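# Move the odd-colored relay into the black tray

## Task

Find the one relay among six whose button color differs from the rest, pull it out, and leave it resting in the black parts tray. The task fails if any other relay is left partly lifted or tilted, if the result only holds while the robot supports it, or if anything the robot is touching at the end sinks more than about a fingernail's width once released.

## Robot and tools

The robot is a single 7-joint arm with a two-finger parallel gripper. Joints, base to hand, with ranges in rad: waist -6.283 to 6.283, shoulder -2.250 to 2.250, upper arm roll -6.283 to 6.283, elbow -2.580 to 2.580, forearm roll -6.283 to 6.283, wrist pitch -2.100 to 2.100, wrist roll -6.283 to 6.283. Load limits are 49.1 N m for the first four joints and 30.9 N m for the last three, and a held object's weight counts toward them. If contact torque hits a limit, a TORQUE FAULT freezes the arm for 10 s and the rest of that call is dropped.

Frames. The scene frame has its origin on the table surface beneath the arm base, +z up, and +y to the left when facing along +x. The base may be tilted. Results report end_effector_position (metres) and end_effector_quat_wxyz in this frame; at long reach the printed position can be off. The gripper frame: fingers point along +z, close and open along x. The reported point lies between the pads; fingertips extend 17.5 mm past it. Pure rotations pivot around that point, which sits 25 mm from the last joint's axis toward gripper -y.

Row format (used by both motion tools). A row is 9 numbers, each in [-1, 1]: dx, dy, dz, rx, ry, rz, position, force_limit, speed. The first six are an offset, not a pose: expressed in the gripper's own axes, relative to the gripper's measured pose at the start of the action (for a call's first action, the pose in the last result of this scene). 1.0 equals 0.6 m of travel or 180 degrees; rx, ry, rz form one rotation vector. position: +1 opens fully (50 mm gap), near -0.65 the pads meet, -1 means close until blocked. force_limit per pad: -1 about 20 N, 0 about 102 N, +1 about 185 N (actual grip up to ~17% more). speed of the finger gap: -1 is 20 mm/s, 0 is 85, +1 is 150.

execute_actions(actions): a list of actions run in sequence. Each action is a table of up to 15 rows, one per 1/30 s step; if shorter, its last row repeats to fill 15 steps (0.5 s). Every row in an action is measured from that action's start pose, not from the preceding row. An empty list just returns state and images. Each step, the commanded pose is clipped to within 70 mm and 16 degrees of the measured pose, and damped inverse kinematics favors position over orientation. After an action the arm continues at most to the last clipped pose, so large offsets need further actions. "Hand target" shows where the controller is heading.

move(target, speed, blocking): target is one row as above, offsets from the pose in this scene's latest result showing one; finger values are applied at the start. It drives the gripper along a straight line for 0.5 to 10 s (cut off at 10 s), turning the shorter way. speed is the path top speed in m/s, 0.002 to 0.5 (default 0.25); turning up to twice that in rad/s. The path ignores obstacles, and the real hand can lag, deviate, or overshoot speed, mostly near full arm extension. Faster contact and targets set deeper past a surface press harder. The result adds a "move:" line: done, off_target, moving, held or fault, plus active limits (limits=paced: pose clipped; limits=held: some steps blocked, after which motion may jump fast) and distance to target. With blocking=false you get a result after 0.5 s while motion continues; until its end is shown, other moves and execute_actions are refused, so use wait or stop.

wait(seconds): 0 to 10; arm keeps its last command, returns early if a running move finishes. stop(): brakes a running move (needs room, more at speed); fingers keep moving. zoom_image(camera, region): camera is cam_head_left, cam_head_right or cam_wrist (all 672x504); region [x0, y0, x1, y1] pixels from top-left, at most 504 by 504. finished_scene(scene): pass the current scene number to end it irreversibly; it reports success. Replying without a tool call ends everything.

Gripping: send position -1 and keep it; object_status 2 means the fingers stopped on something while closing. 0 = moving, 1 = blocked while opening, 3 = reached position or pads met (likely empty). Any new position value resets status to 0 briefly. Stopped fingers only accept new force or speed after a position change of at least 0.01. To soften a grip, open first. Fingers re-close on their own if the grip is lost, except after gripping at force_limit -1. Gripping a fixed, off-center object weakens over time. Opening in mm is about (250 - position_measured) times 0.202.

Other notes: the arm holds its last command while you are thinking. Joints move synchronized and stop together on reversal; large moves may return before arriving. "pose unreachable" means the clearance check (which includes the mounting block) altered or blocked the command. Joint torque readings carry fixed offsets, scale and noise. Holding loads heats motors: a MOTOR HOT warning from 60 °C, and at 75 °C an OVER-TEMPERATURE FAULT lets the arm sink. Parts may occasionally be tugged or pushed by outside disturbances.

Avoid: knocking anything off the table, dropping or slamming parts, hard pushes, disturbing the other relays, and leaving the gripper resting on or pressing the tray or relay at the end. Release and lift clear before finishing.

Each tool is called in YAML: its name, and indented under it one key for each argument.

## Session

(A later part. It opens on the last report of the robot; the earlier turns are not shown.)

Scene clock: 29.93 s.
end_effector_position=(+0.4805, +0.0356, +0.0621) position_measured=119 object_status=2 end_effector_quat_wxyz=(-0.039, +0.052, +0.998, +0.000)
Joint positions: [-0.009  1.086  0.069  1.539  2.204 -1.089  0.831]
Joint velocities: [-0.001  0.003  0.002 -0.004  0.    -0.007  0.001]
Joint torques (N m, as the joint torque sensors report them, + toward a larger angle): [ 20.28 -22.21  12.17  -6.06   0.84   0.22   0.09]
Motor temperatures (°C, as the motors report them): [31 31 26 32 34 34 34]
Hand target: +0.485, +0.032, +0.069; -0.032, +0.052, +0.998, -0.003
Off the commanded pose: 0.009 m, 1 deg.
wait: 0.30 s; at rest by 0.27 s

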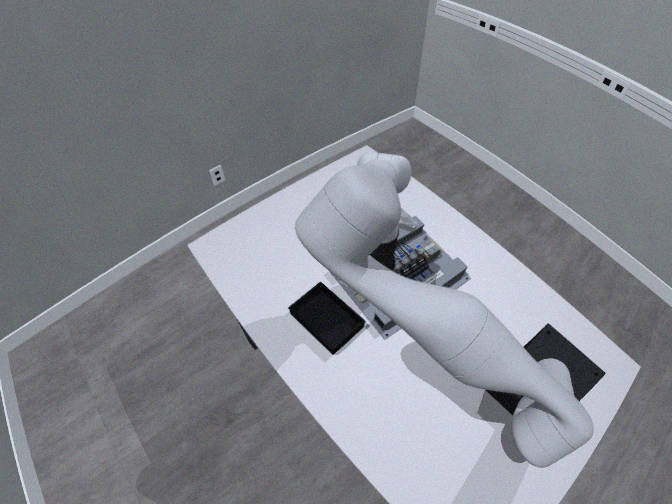

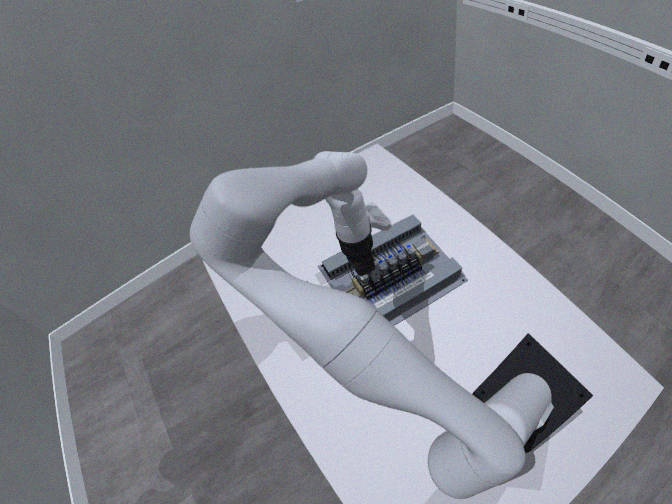

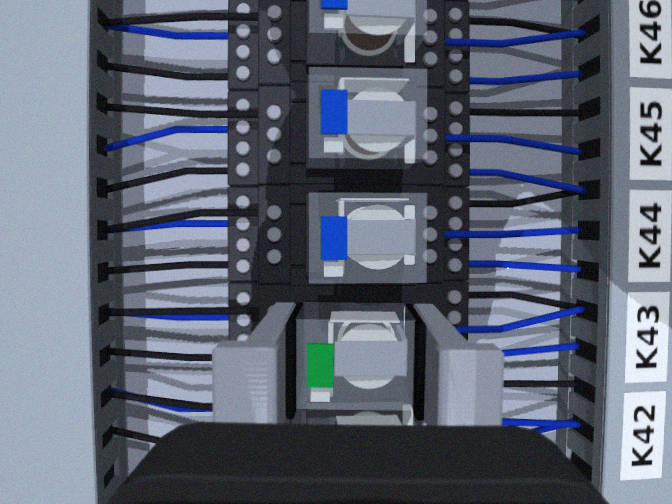

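execute_actions:
  actions:
    - [[-0.00811,-0.0037,-0.01209,0.0018,-0.00494,0,-1,0,-0.4],[-0.00785,-0.0037,-0.01213,0.0018,-0.00626,0,-1,0,-0.4],[-0.00743,-0.0037,-0.01219,0.0018,-0.00839,0,-1,0,-0.4],[-0.00686,-0.0037,-0.01227,0.0018,-0.01123,0,-1,0,-0.4],[-0.00618,-0.0037,-0.01236,0.0018,-0.01468,0,-1,0,-0.4],[-0.0054,-0.0037,-0.01247,0.0018,-0.01856,0,-1,0,-0.4],[-0.00457,-0.0037,-0.01258,0.0018,-0.02272,0,-1,0,-0.4],[-0.00373,-0.0037,-0.0127,0.0018,-0.02698,0,-1,0,-0.4],[-0.0029,-0.0037,-0.01281,0.0018,-0.03114,0,-1,0,-0.4],[-0.00213,-0.0037,-0.01292,0.0018,-0.03503,0,-1,0,-0.4],[-0.00144,-0.0037,-0.01301,0.0018,-0.03847,0,-1,0,-0.4],[-0.00087,-0.0037,-0.01309,0.0018,-0.04131,0,-1,0,-0.4],[-0.00045,-0.0037,-0.01315,0.0018,-0.04344,0,-1,0,-0.4],[-0.00019,-0.0037,-0.01319,0.0018,-0.04476,0,-1,0,-0.4],[-0.0001,-0.0037,-0.0132,0.0018,-0.0452,0,-1,0,-0.4]]

wait:
  seconds: 0.3

Scene clock: 32.73 s.
end_effector_position=(+0.4771, +0.0359, +0.0630) position_measured=119 object_status=2 end_effector_quat_wxyz=(+0.013, +0.052, +0.999, -0.004)
Joint positions: [ 0.025  1.034  0.028  1.682  2.103 -0.95   0.953]
Joint velocities: [ 0.109 -0.119 -0.124  0.351 -0.296  0.341  0.367]
Joint torques (N m, as the joint torque sensors report them, + toward a larger angle): [ 19.84 -20.39  12.84  -5.59   0.43   0.31  -0.14]
Motor temperatures (°C, as the motors report them): [31 31 26 32 34 34 34]
Hand target: +0.481, +0.033, +0.070; +0.030, +0.052, +0.998, -0.007
Off the commanded pose: 0.008 m, 2 deg.

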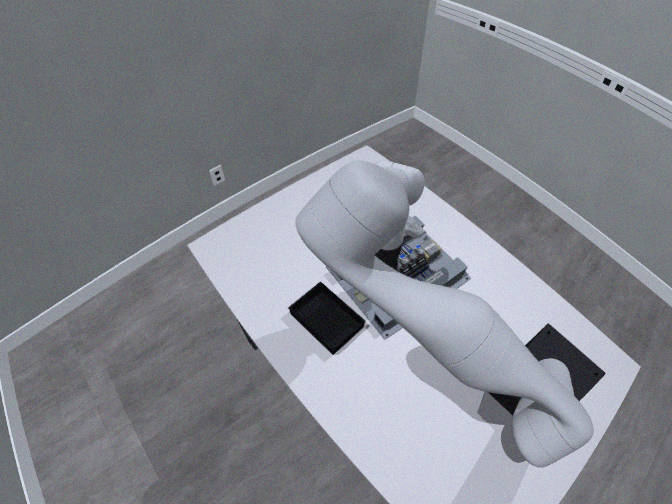

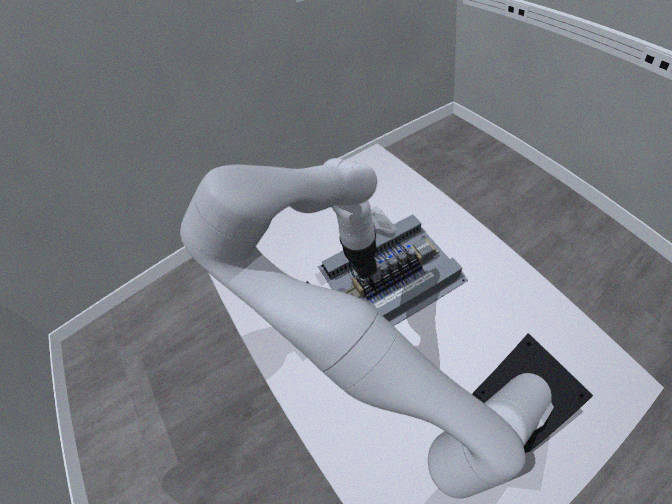

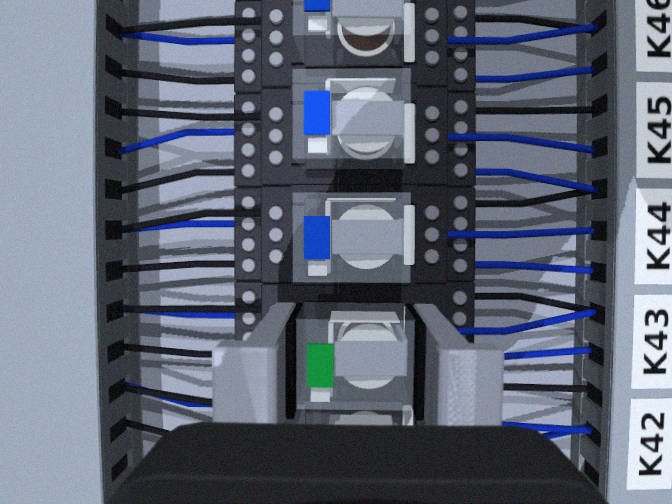

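Scene clock: 33.03 s.
end_effector_position=(+0.4802, +0.0329, +0.0695) position_measured=119 object_status=2 end_effector_quat_wxyz=(+0.029, +0.052, +0.998, -0.007)
Joint positions: [ 0.04   1.019  0.023  1.707  2.08  -0.923  0.982]
Joint velocities: [ 0.009 -0.011 -0.002  0.003 -0.     0.001 -0.001]
Joint torques (N m, as the joint torque sensors report them, + toward a larger angle): [ 14.6  -15.61   7.15  -4.43  -0.03  -0.22   0.44]
Motor temperatures (°C, as the motors report them): [31 31 26 32 34 34 34]
Hand target: +0.481, +0.033, +0.070; +0.030, +0.052, +0.998, -0.007
Off the commanded pose: 0.001 m, 0 deg.
wait: 0.30 s; no rest

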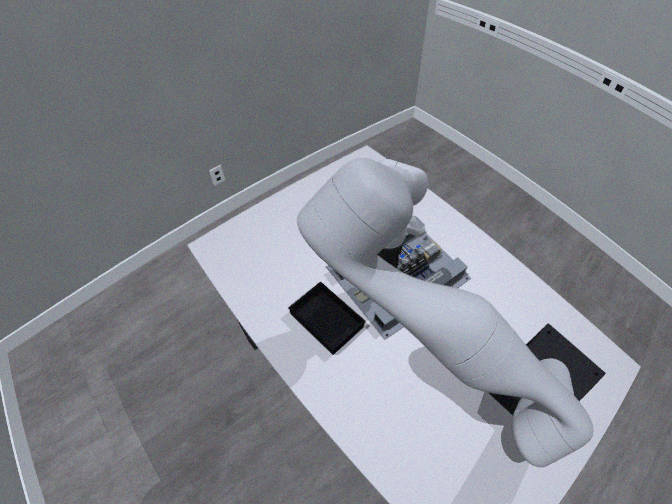

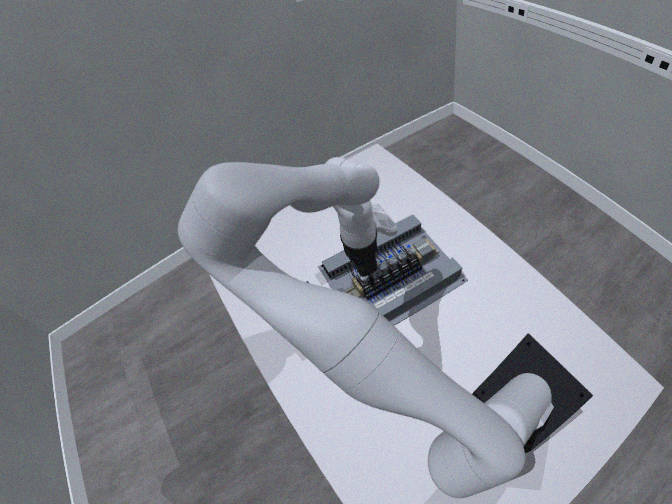

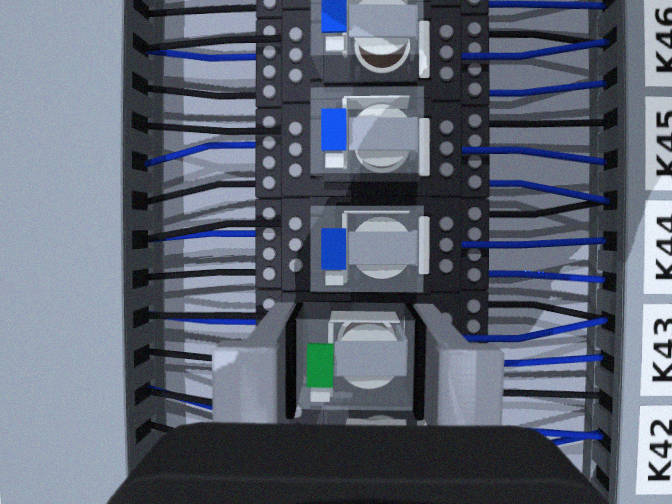

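move:
  target: [-0.0029,0.0039,-0.0926,-0.0035,0.0187,-0.0007,-1,0,-0.4]
  speed: 0.12

Scene clock: 35.13 s.
end_effector_position=(+0.4790, +0.0363, +0.1249) position_measured=119 object_status=2 end_effector_quat_wxyz=(+0.000, +0.051, +0.999, -0.000)
Joint positions: [ 0.073  0.975  0.086  1.607  2.211 -1.11   0.87 ]
Joint velocities: [ 0.001 -0.     0.001 -0.003  0.001 -0.003 -0.   ]
Joint torques (N m, as the joint torque sensors report them, + toward a larger angle): [ 14.54 -14.92   7.95  -4.79   0.36  -0.09   0.26]
Motor temperatures (°C, as the motors report them): [31 31 26 32 34 34 34]
Hand target: +0.479, +0.036, +0.125; +0.000, +0.051, +0.999, -0.000
Off the commanded pose: 0.000 m, 0 deg.
move: done

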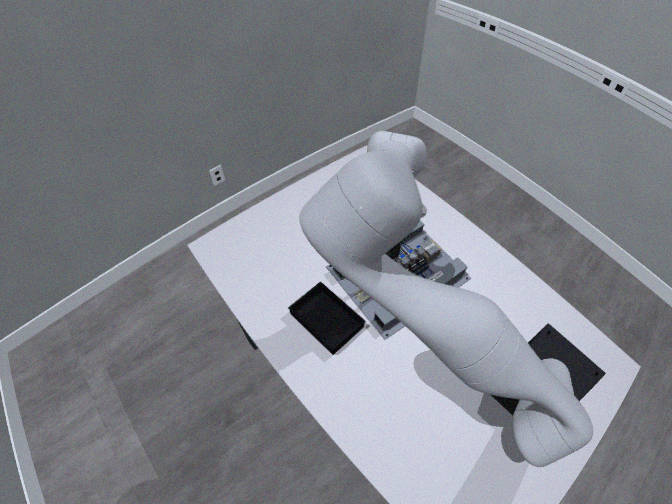

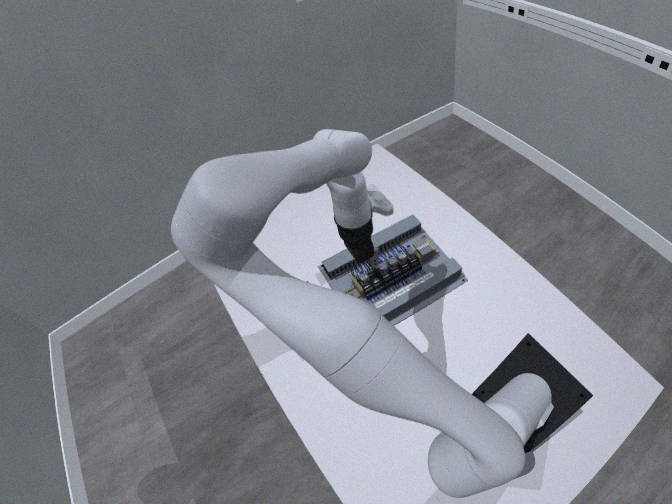

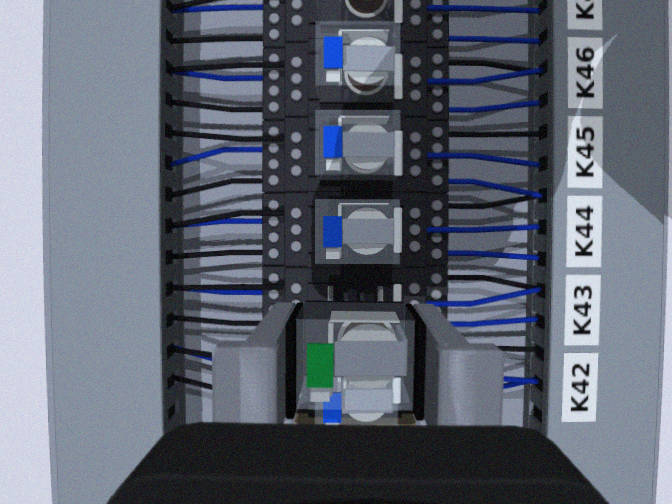

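move:
  target: [0.0313,0.3214,0.0333,0,0,0,-1,0,-0.4]
  speed: 0.25

Scene clock: 36.90 s.
end_effector_position=(+0.4793, +0.2291, +0.1041) position_measured=119 object_status=2 end_effector_quat_wxyz=(-0.000, +0.051, +0.999, -0.000)
Joint positions: [-0.204  0.704  0.045  1.681  2.162 -1.058  0.537]
Joint velocities: [-0.006 -0.005 -0.003 -0.001  0.003  0.002 -0.002]
Joint torques (N m, as the joint torque sensors report them, + toward a larger angle): [ 14.04 -14.72   7.67  -4.53   0.23  -0.1    0.34]
Motor temperatures (°C, as the motors report them): [31 31 26 32 34 34 34]
Hand target: +0.479, +0.230, +0.104; -0.000, +0.051, +0.999, -0.000
Off the commanded pose: 0.001 m, 0 deg.
move: done

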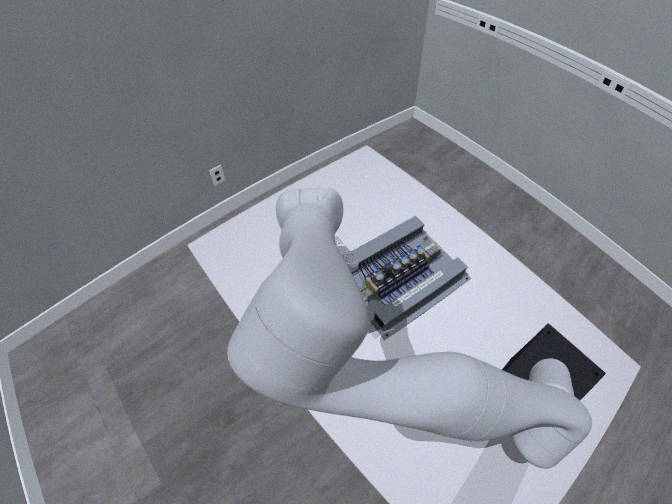

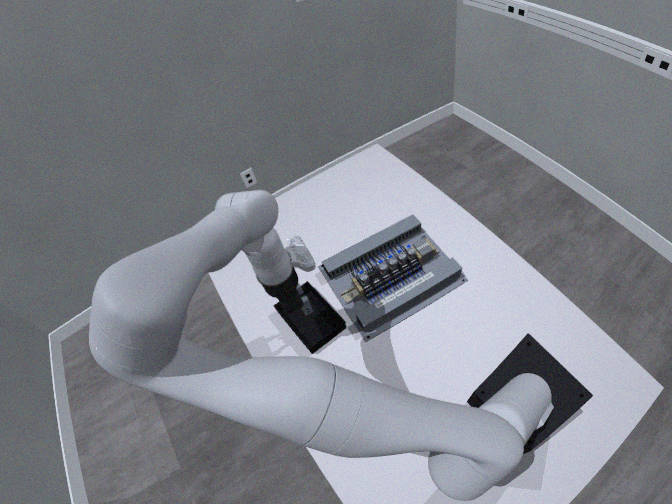

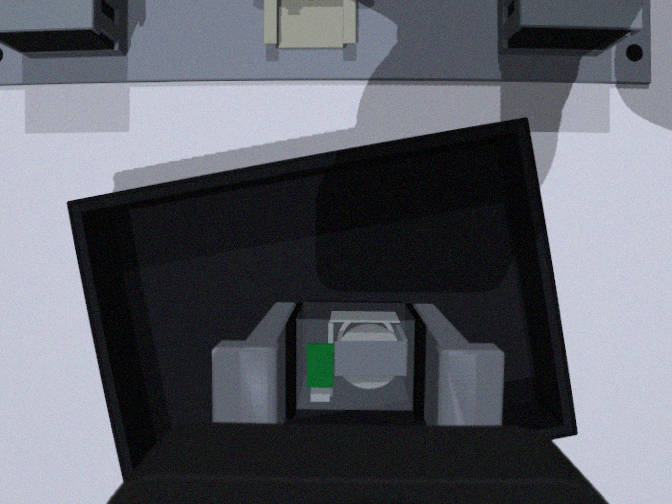

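move:
  target: [-0.0183,0,0.101,0,0,0,-1,0,-0.4]
  speed: 0.12

Scene clock: 38.67 s.
end_effector_position=(+0.4904, +0.2278, +0.0439) position_measured=119 object_status=2 end_effector_quat_wxyz=(-0.000, +0.051, +0.999, -0.000)
Joint positions: [-0.263  0.798  0.006  1.667  2.095 -0.951  0.568]
Joint velocities: [-0.002  0.005 -0.001 -0.001  0.001  0.     0.001]
Joint torques (N m, as the joint torque sensors report them, + toward a larger angle): [ 14.07 -15.06   7.61  -3.58   0.18  -0.19   0.23]
Motor temperatures (°C, as the motors report them): [31 31 26 32 34 34 34]
Hand target: +0.490, +0.228, +0.044; -0.000, +0.051, +0.999, -0.001
Off the commanded pose: 0.000 m, 0 deg.
move: done

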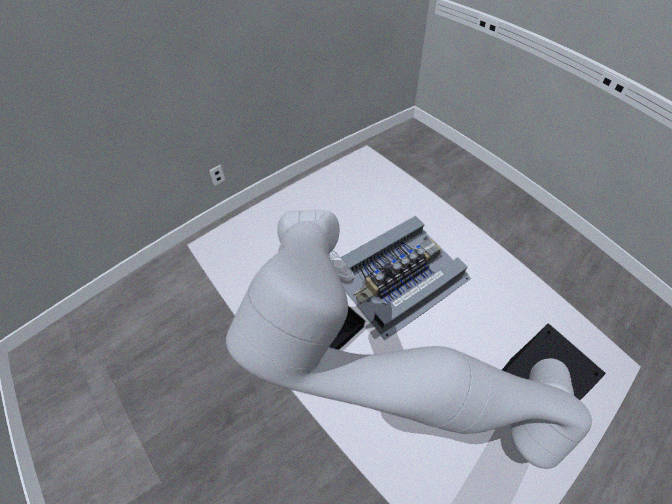

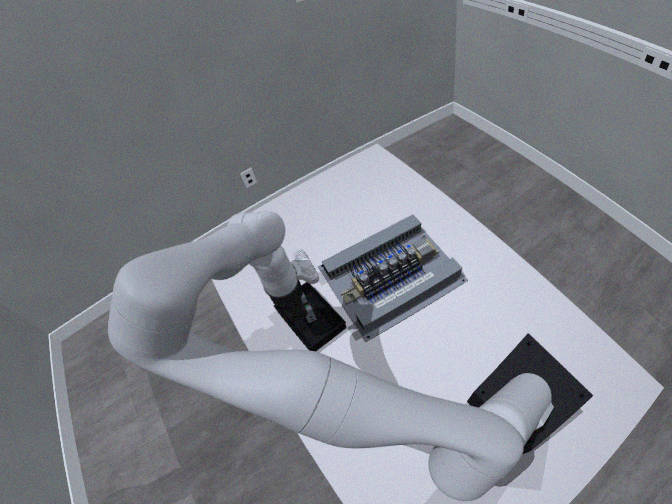

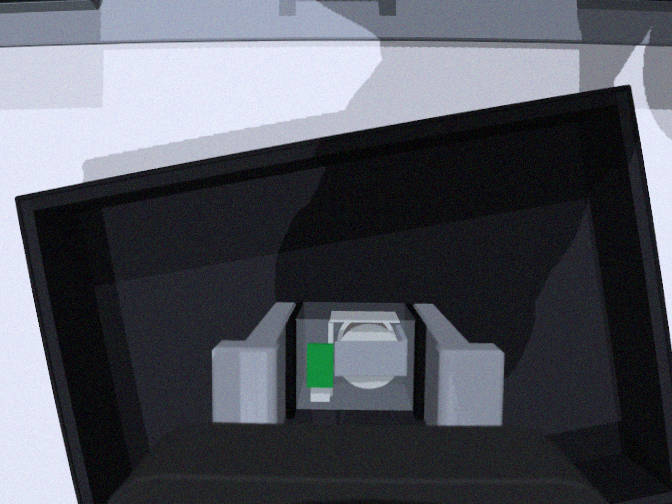

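move:
  target: [0,0,0.0155,0,0,0,-1,0,-0.4]
  speed: 0.015

Scene clock: 40.03 s.
end_effector_position=(+0.4907, +0.2277, +0.0356) position_measured=119 object_status=2 end_effector_quat_wxyz=(+0.000, +0.051, +0.999, -0.001)
Joint positions: [-0.27   0.81   0.     1.668  2.083 -0.934  0.576]
Joint velocities: [0.001 0.    0.    0.001 0.    0.    0.   ]
Joint torques (N m, as the joint torque sensors report them, + toward a larger angle): [ 12.98 -14.58   6.47  -3.13  -0.18   0.13   0.3 ]
Motor temperatures (°C, as the motors report them): [31 31 26 32 34 34 34]
Hand target: +0.490, +0.228, +0.035; -0.000, +0.051, +0.999, -0.000
Off the commanded pose: 0.001 m, 0 deg.
move: done

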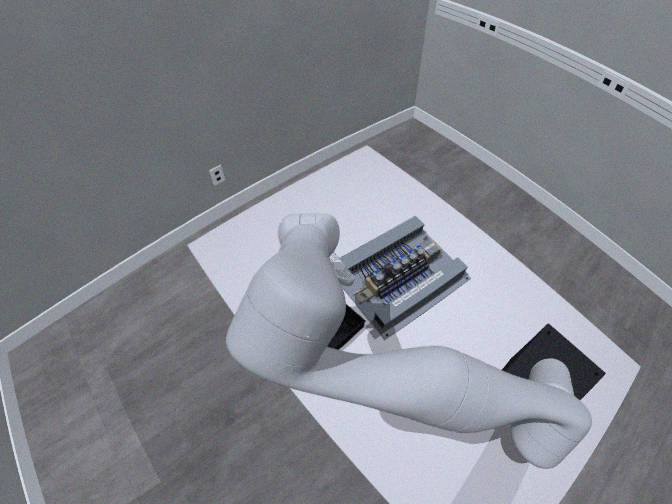

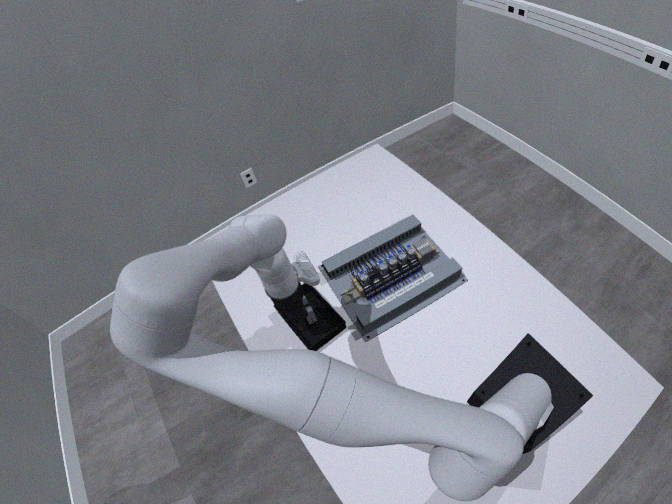

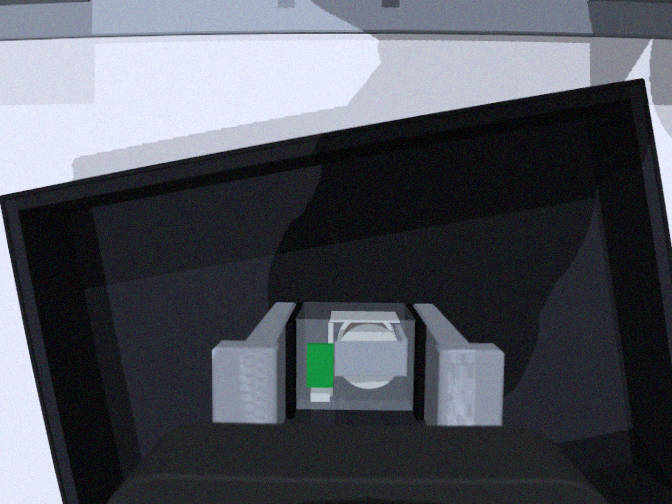

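execute_actions:
  actions:
    - [[0,0,0.0008,0,0,0,-1,0,-0.4],[0,0,0.0004,0,0,0,-1,0,-0.4],[0,0,0,0,0,0,-1,0,-0.4],[0,0,0,0,0,0,-1,0,-0.4],[0,0,0,0,0,0,1,0,0]]

Scene clock: 43.00 s.
end_effector_position=(+0.4907, +0.2277, +0.0356) position_measured=3 object_status=0 end_effector_quat_wxyz=(+0.000, +0.051, +0.999, -0.001)
Joint positions: [-0.27   0.81  -0.     1.668  2.083 -0.934  0.576]
Joint velocities: [ 0.    -0.001 -0.     0.    -0.002  0.    -0.002]
Joint torques (N m, as the joint torque sensors report them, + toward a larger angle): [ 13.99 -15.31   7.62  -3.78   0.22   0.07   0.14]
Motor temperatures (°C, as the motors report them): [31 31 26 32 34 34 34]
Hand target: +0.491, +0.228, +0.036; +0.000, +0.051, +0.999, -0.001
Off the commanded pose: 0.000 m, 0 deg.

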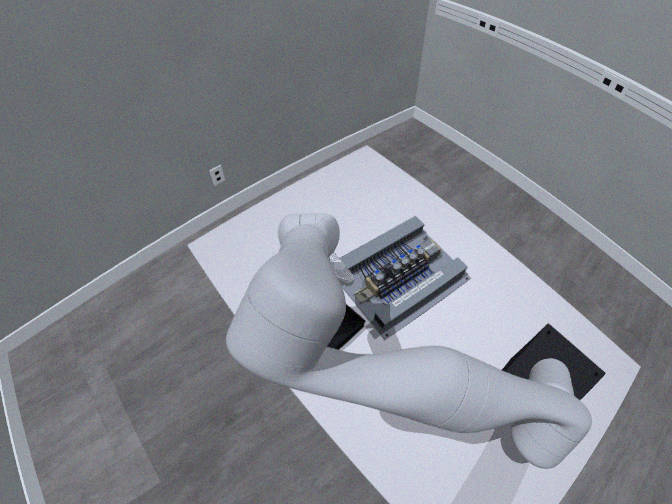

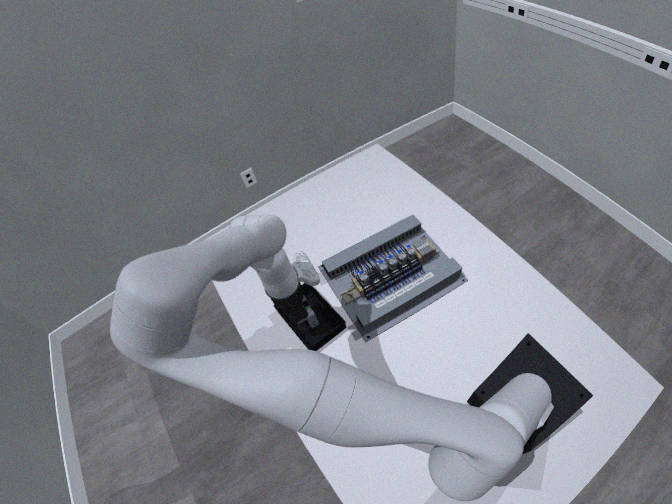

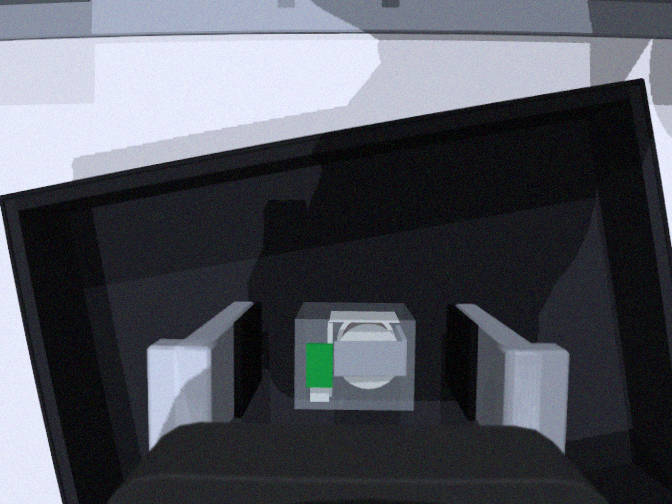

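The relay is standing in the tray. Retreating upward.

move:
  target: [0,0,-0.09,0,0,0,1,0,0]
  speed: 0.15

zoom_image:
  camera: "cam_head_right"
  region: [260, 200, 480, 365]

zoom_image:
  camera: "cam_head_left"
  region: [330, 205, 480, 345]

Scene clock: 44.30 s.
end_effector_position=(+0.4905, +0.2279, +0.0893) position_measured=3 object_status=3 end_effector_quat_wxyz=(+0.000, +0.051, +0.999, -0.000)
Joint positions: [-0.219  0.741  0.039  1.65   2.151 -1.04   0.533]
Joint velocities: [ 0.002 -0.003  0.001 -0.     0.    -0.003  0.001]
Joint torques (N m, as the joint torque sensors report them, + toward a larger angle): [ 14.05 -14.99   7.61  -4.91   0.32  -0.32   0.21]
Motor temperatures (°C, as the motors report them): [31 31 26 32 34 34 34]
Hand target: +0.491, +0.228, +0.089; +0.000, +0.051, +0.999, -0.000
Off the commanded pose: 0.000 m, 0 deg.
move: done

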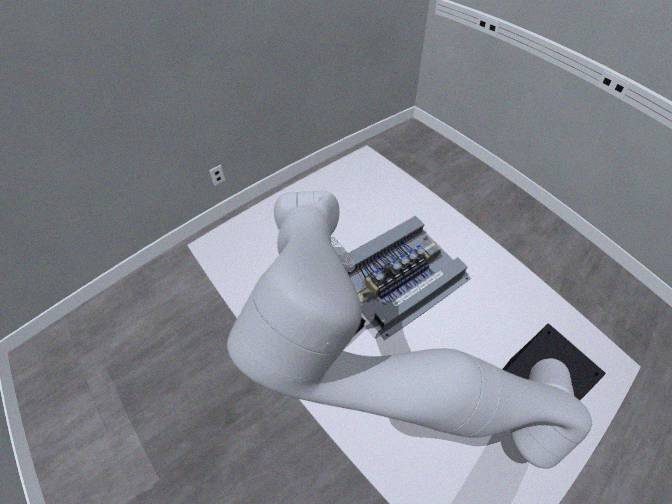

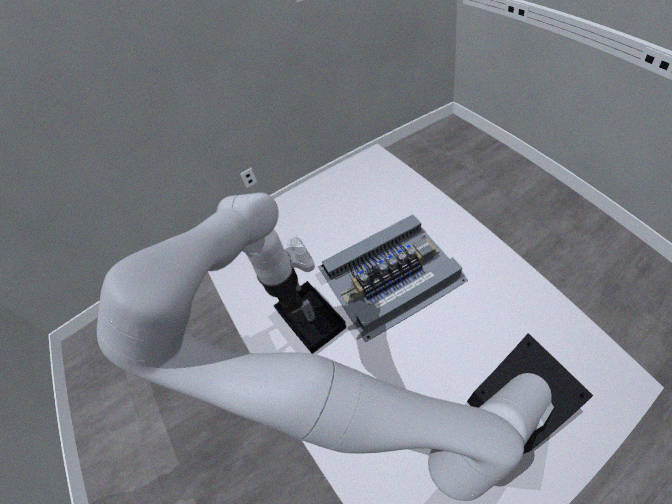

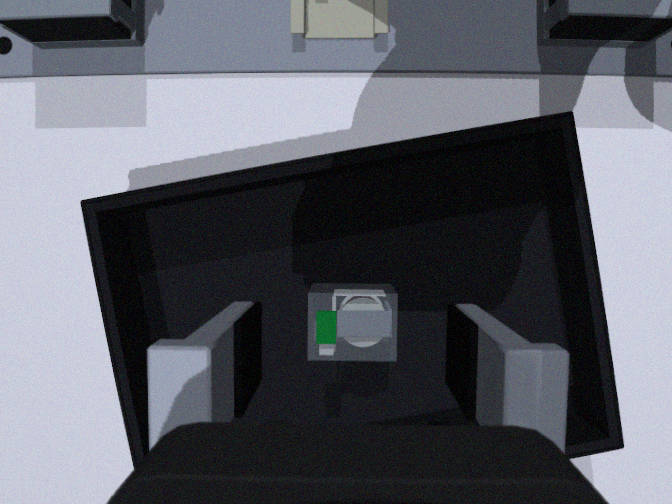

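Region (260, 200, 480, 365) of cam_head_right's 672x504 image, scaled by 2.291, with more detail than that image has; it fills the top 378 rows of this view, and the rest is white.

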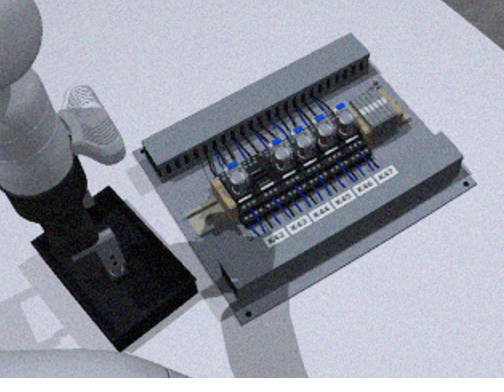

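Region (330, 205, 480, 345) of cam_head_left's 672x504 image, scaled by 3.360, with more detail than that image has; it fills the top 470 rows of this view, and the rest is white.

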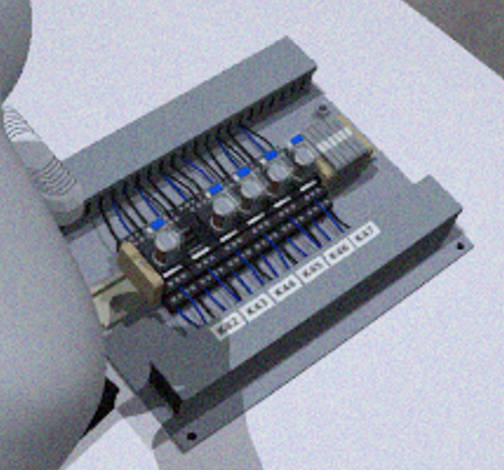

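The green relay is in the tray, and the other five are upright and seated.

finished_scene:
  scene: 2

The scene is finished: the task was done.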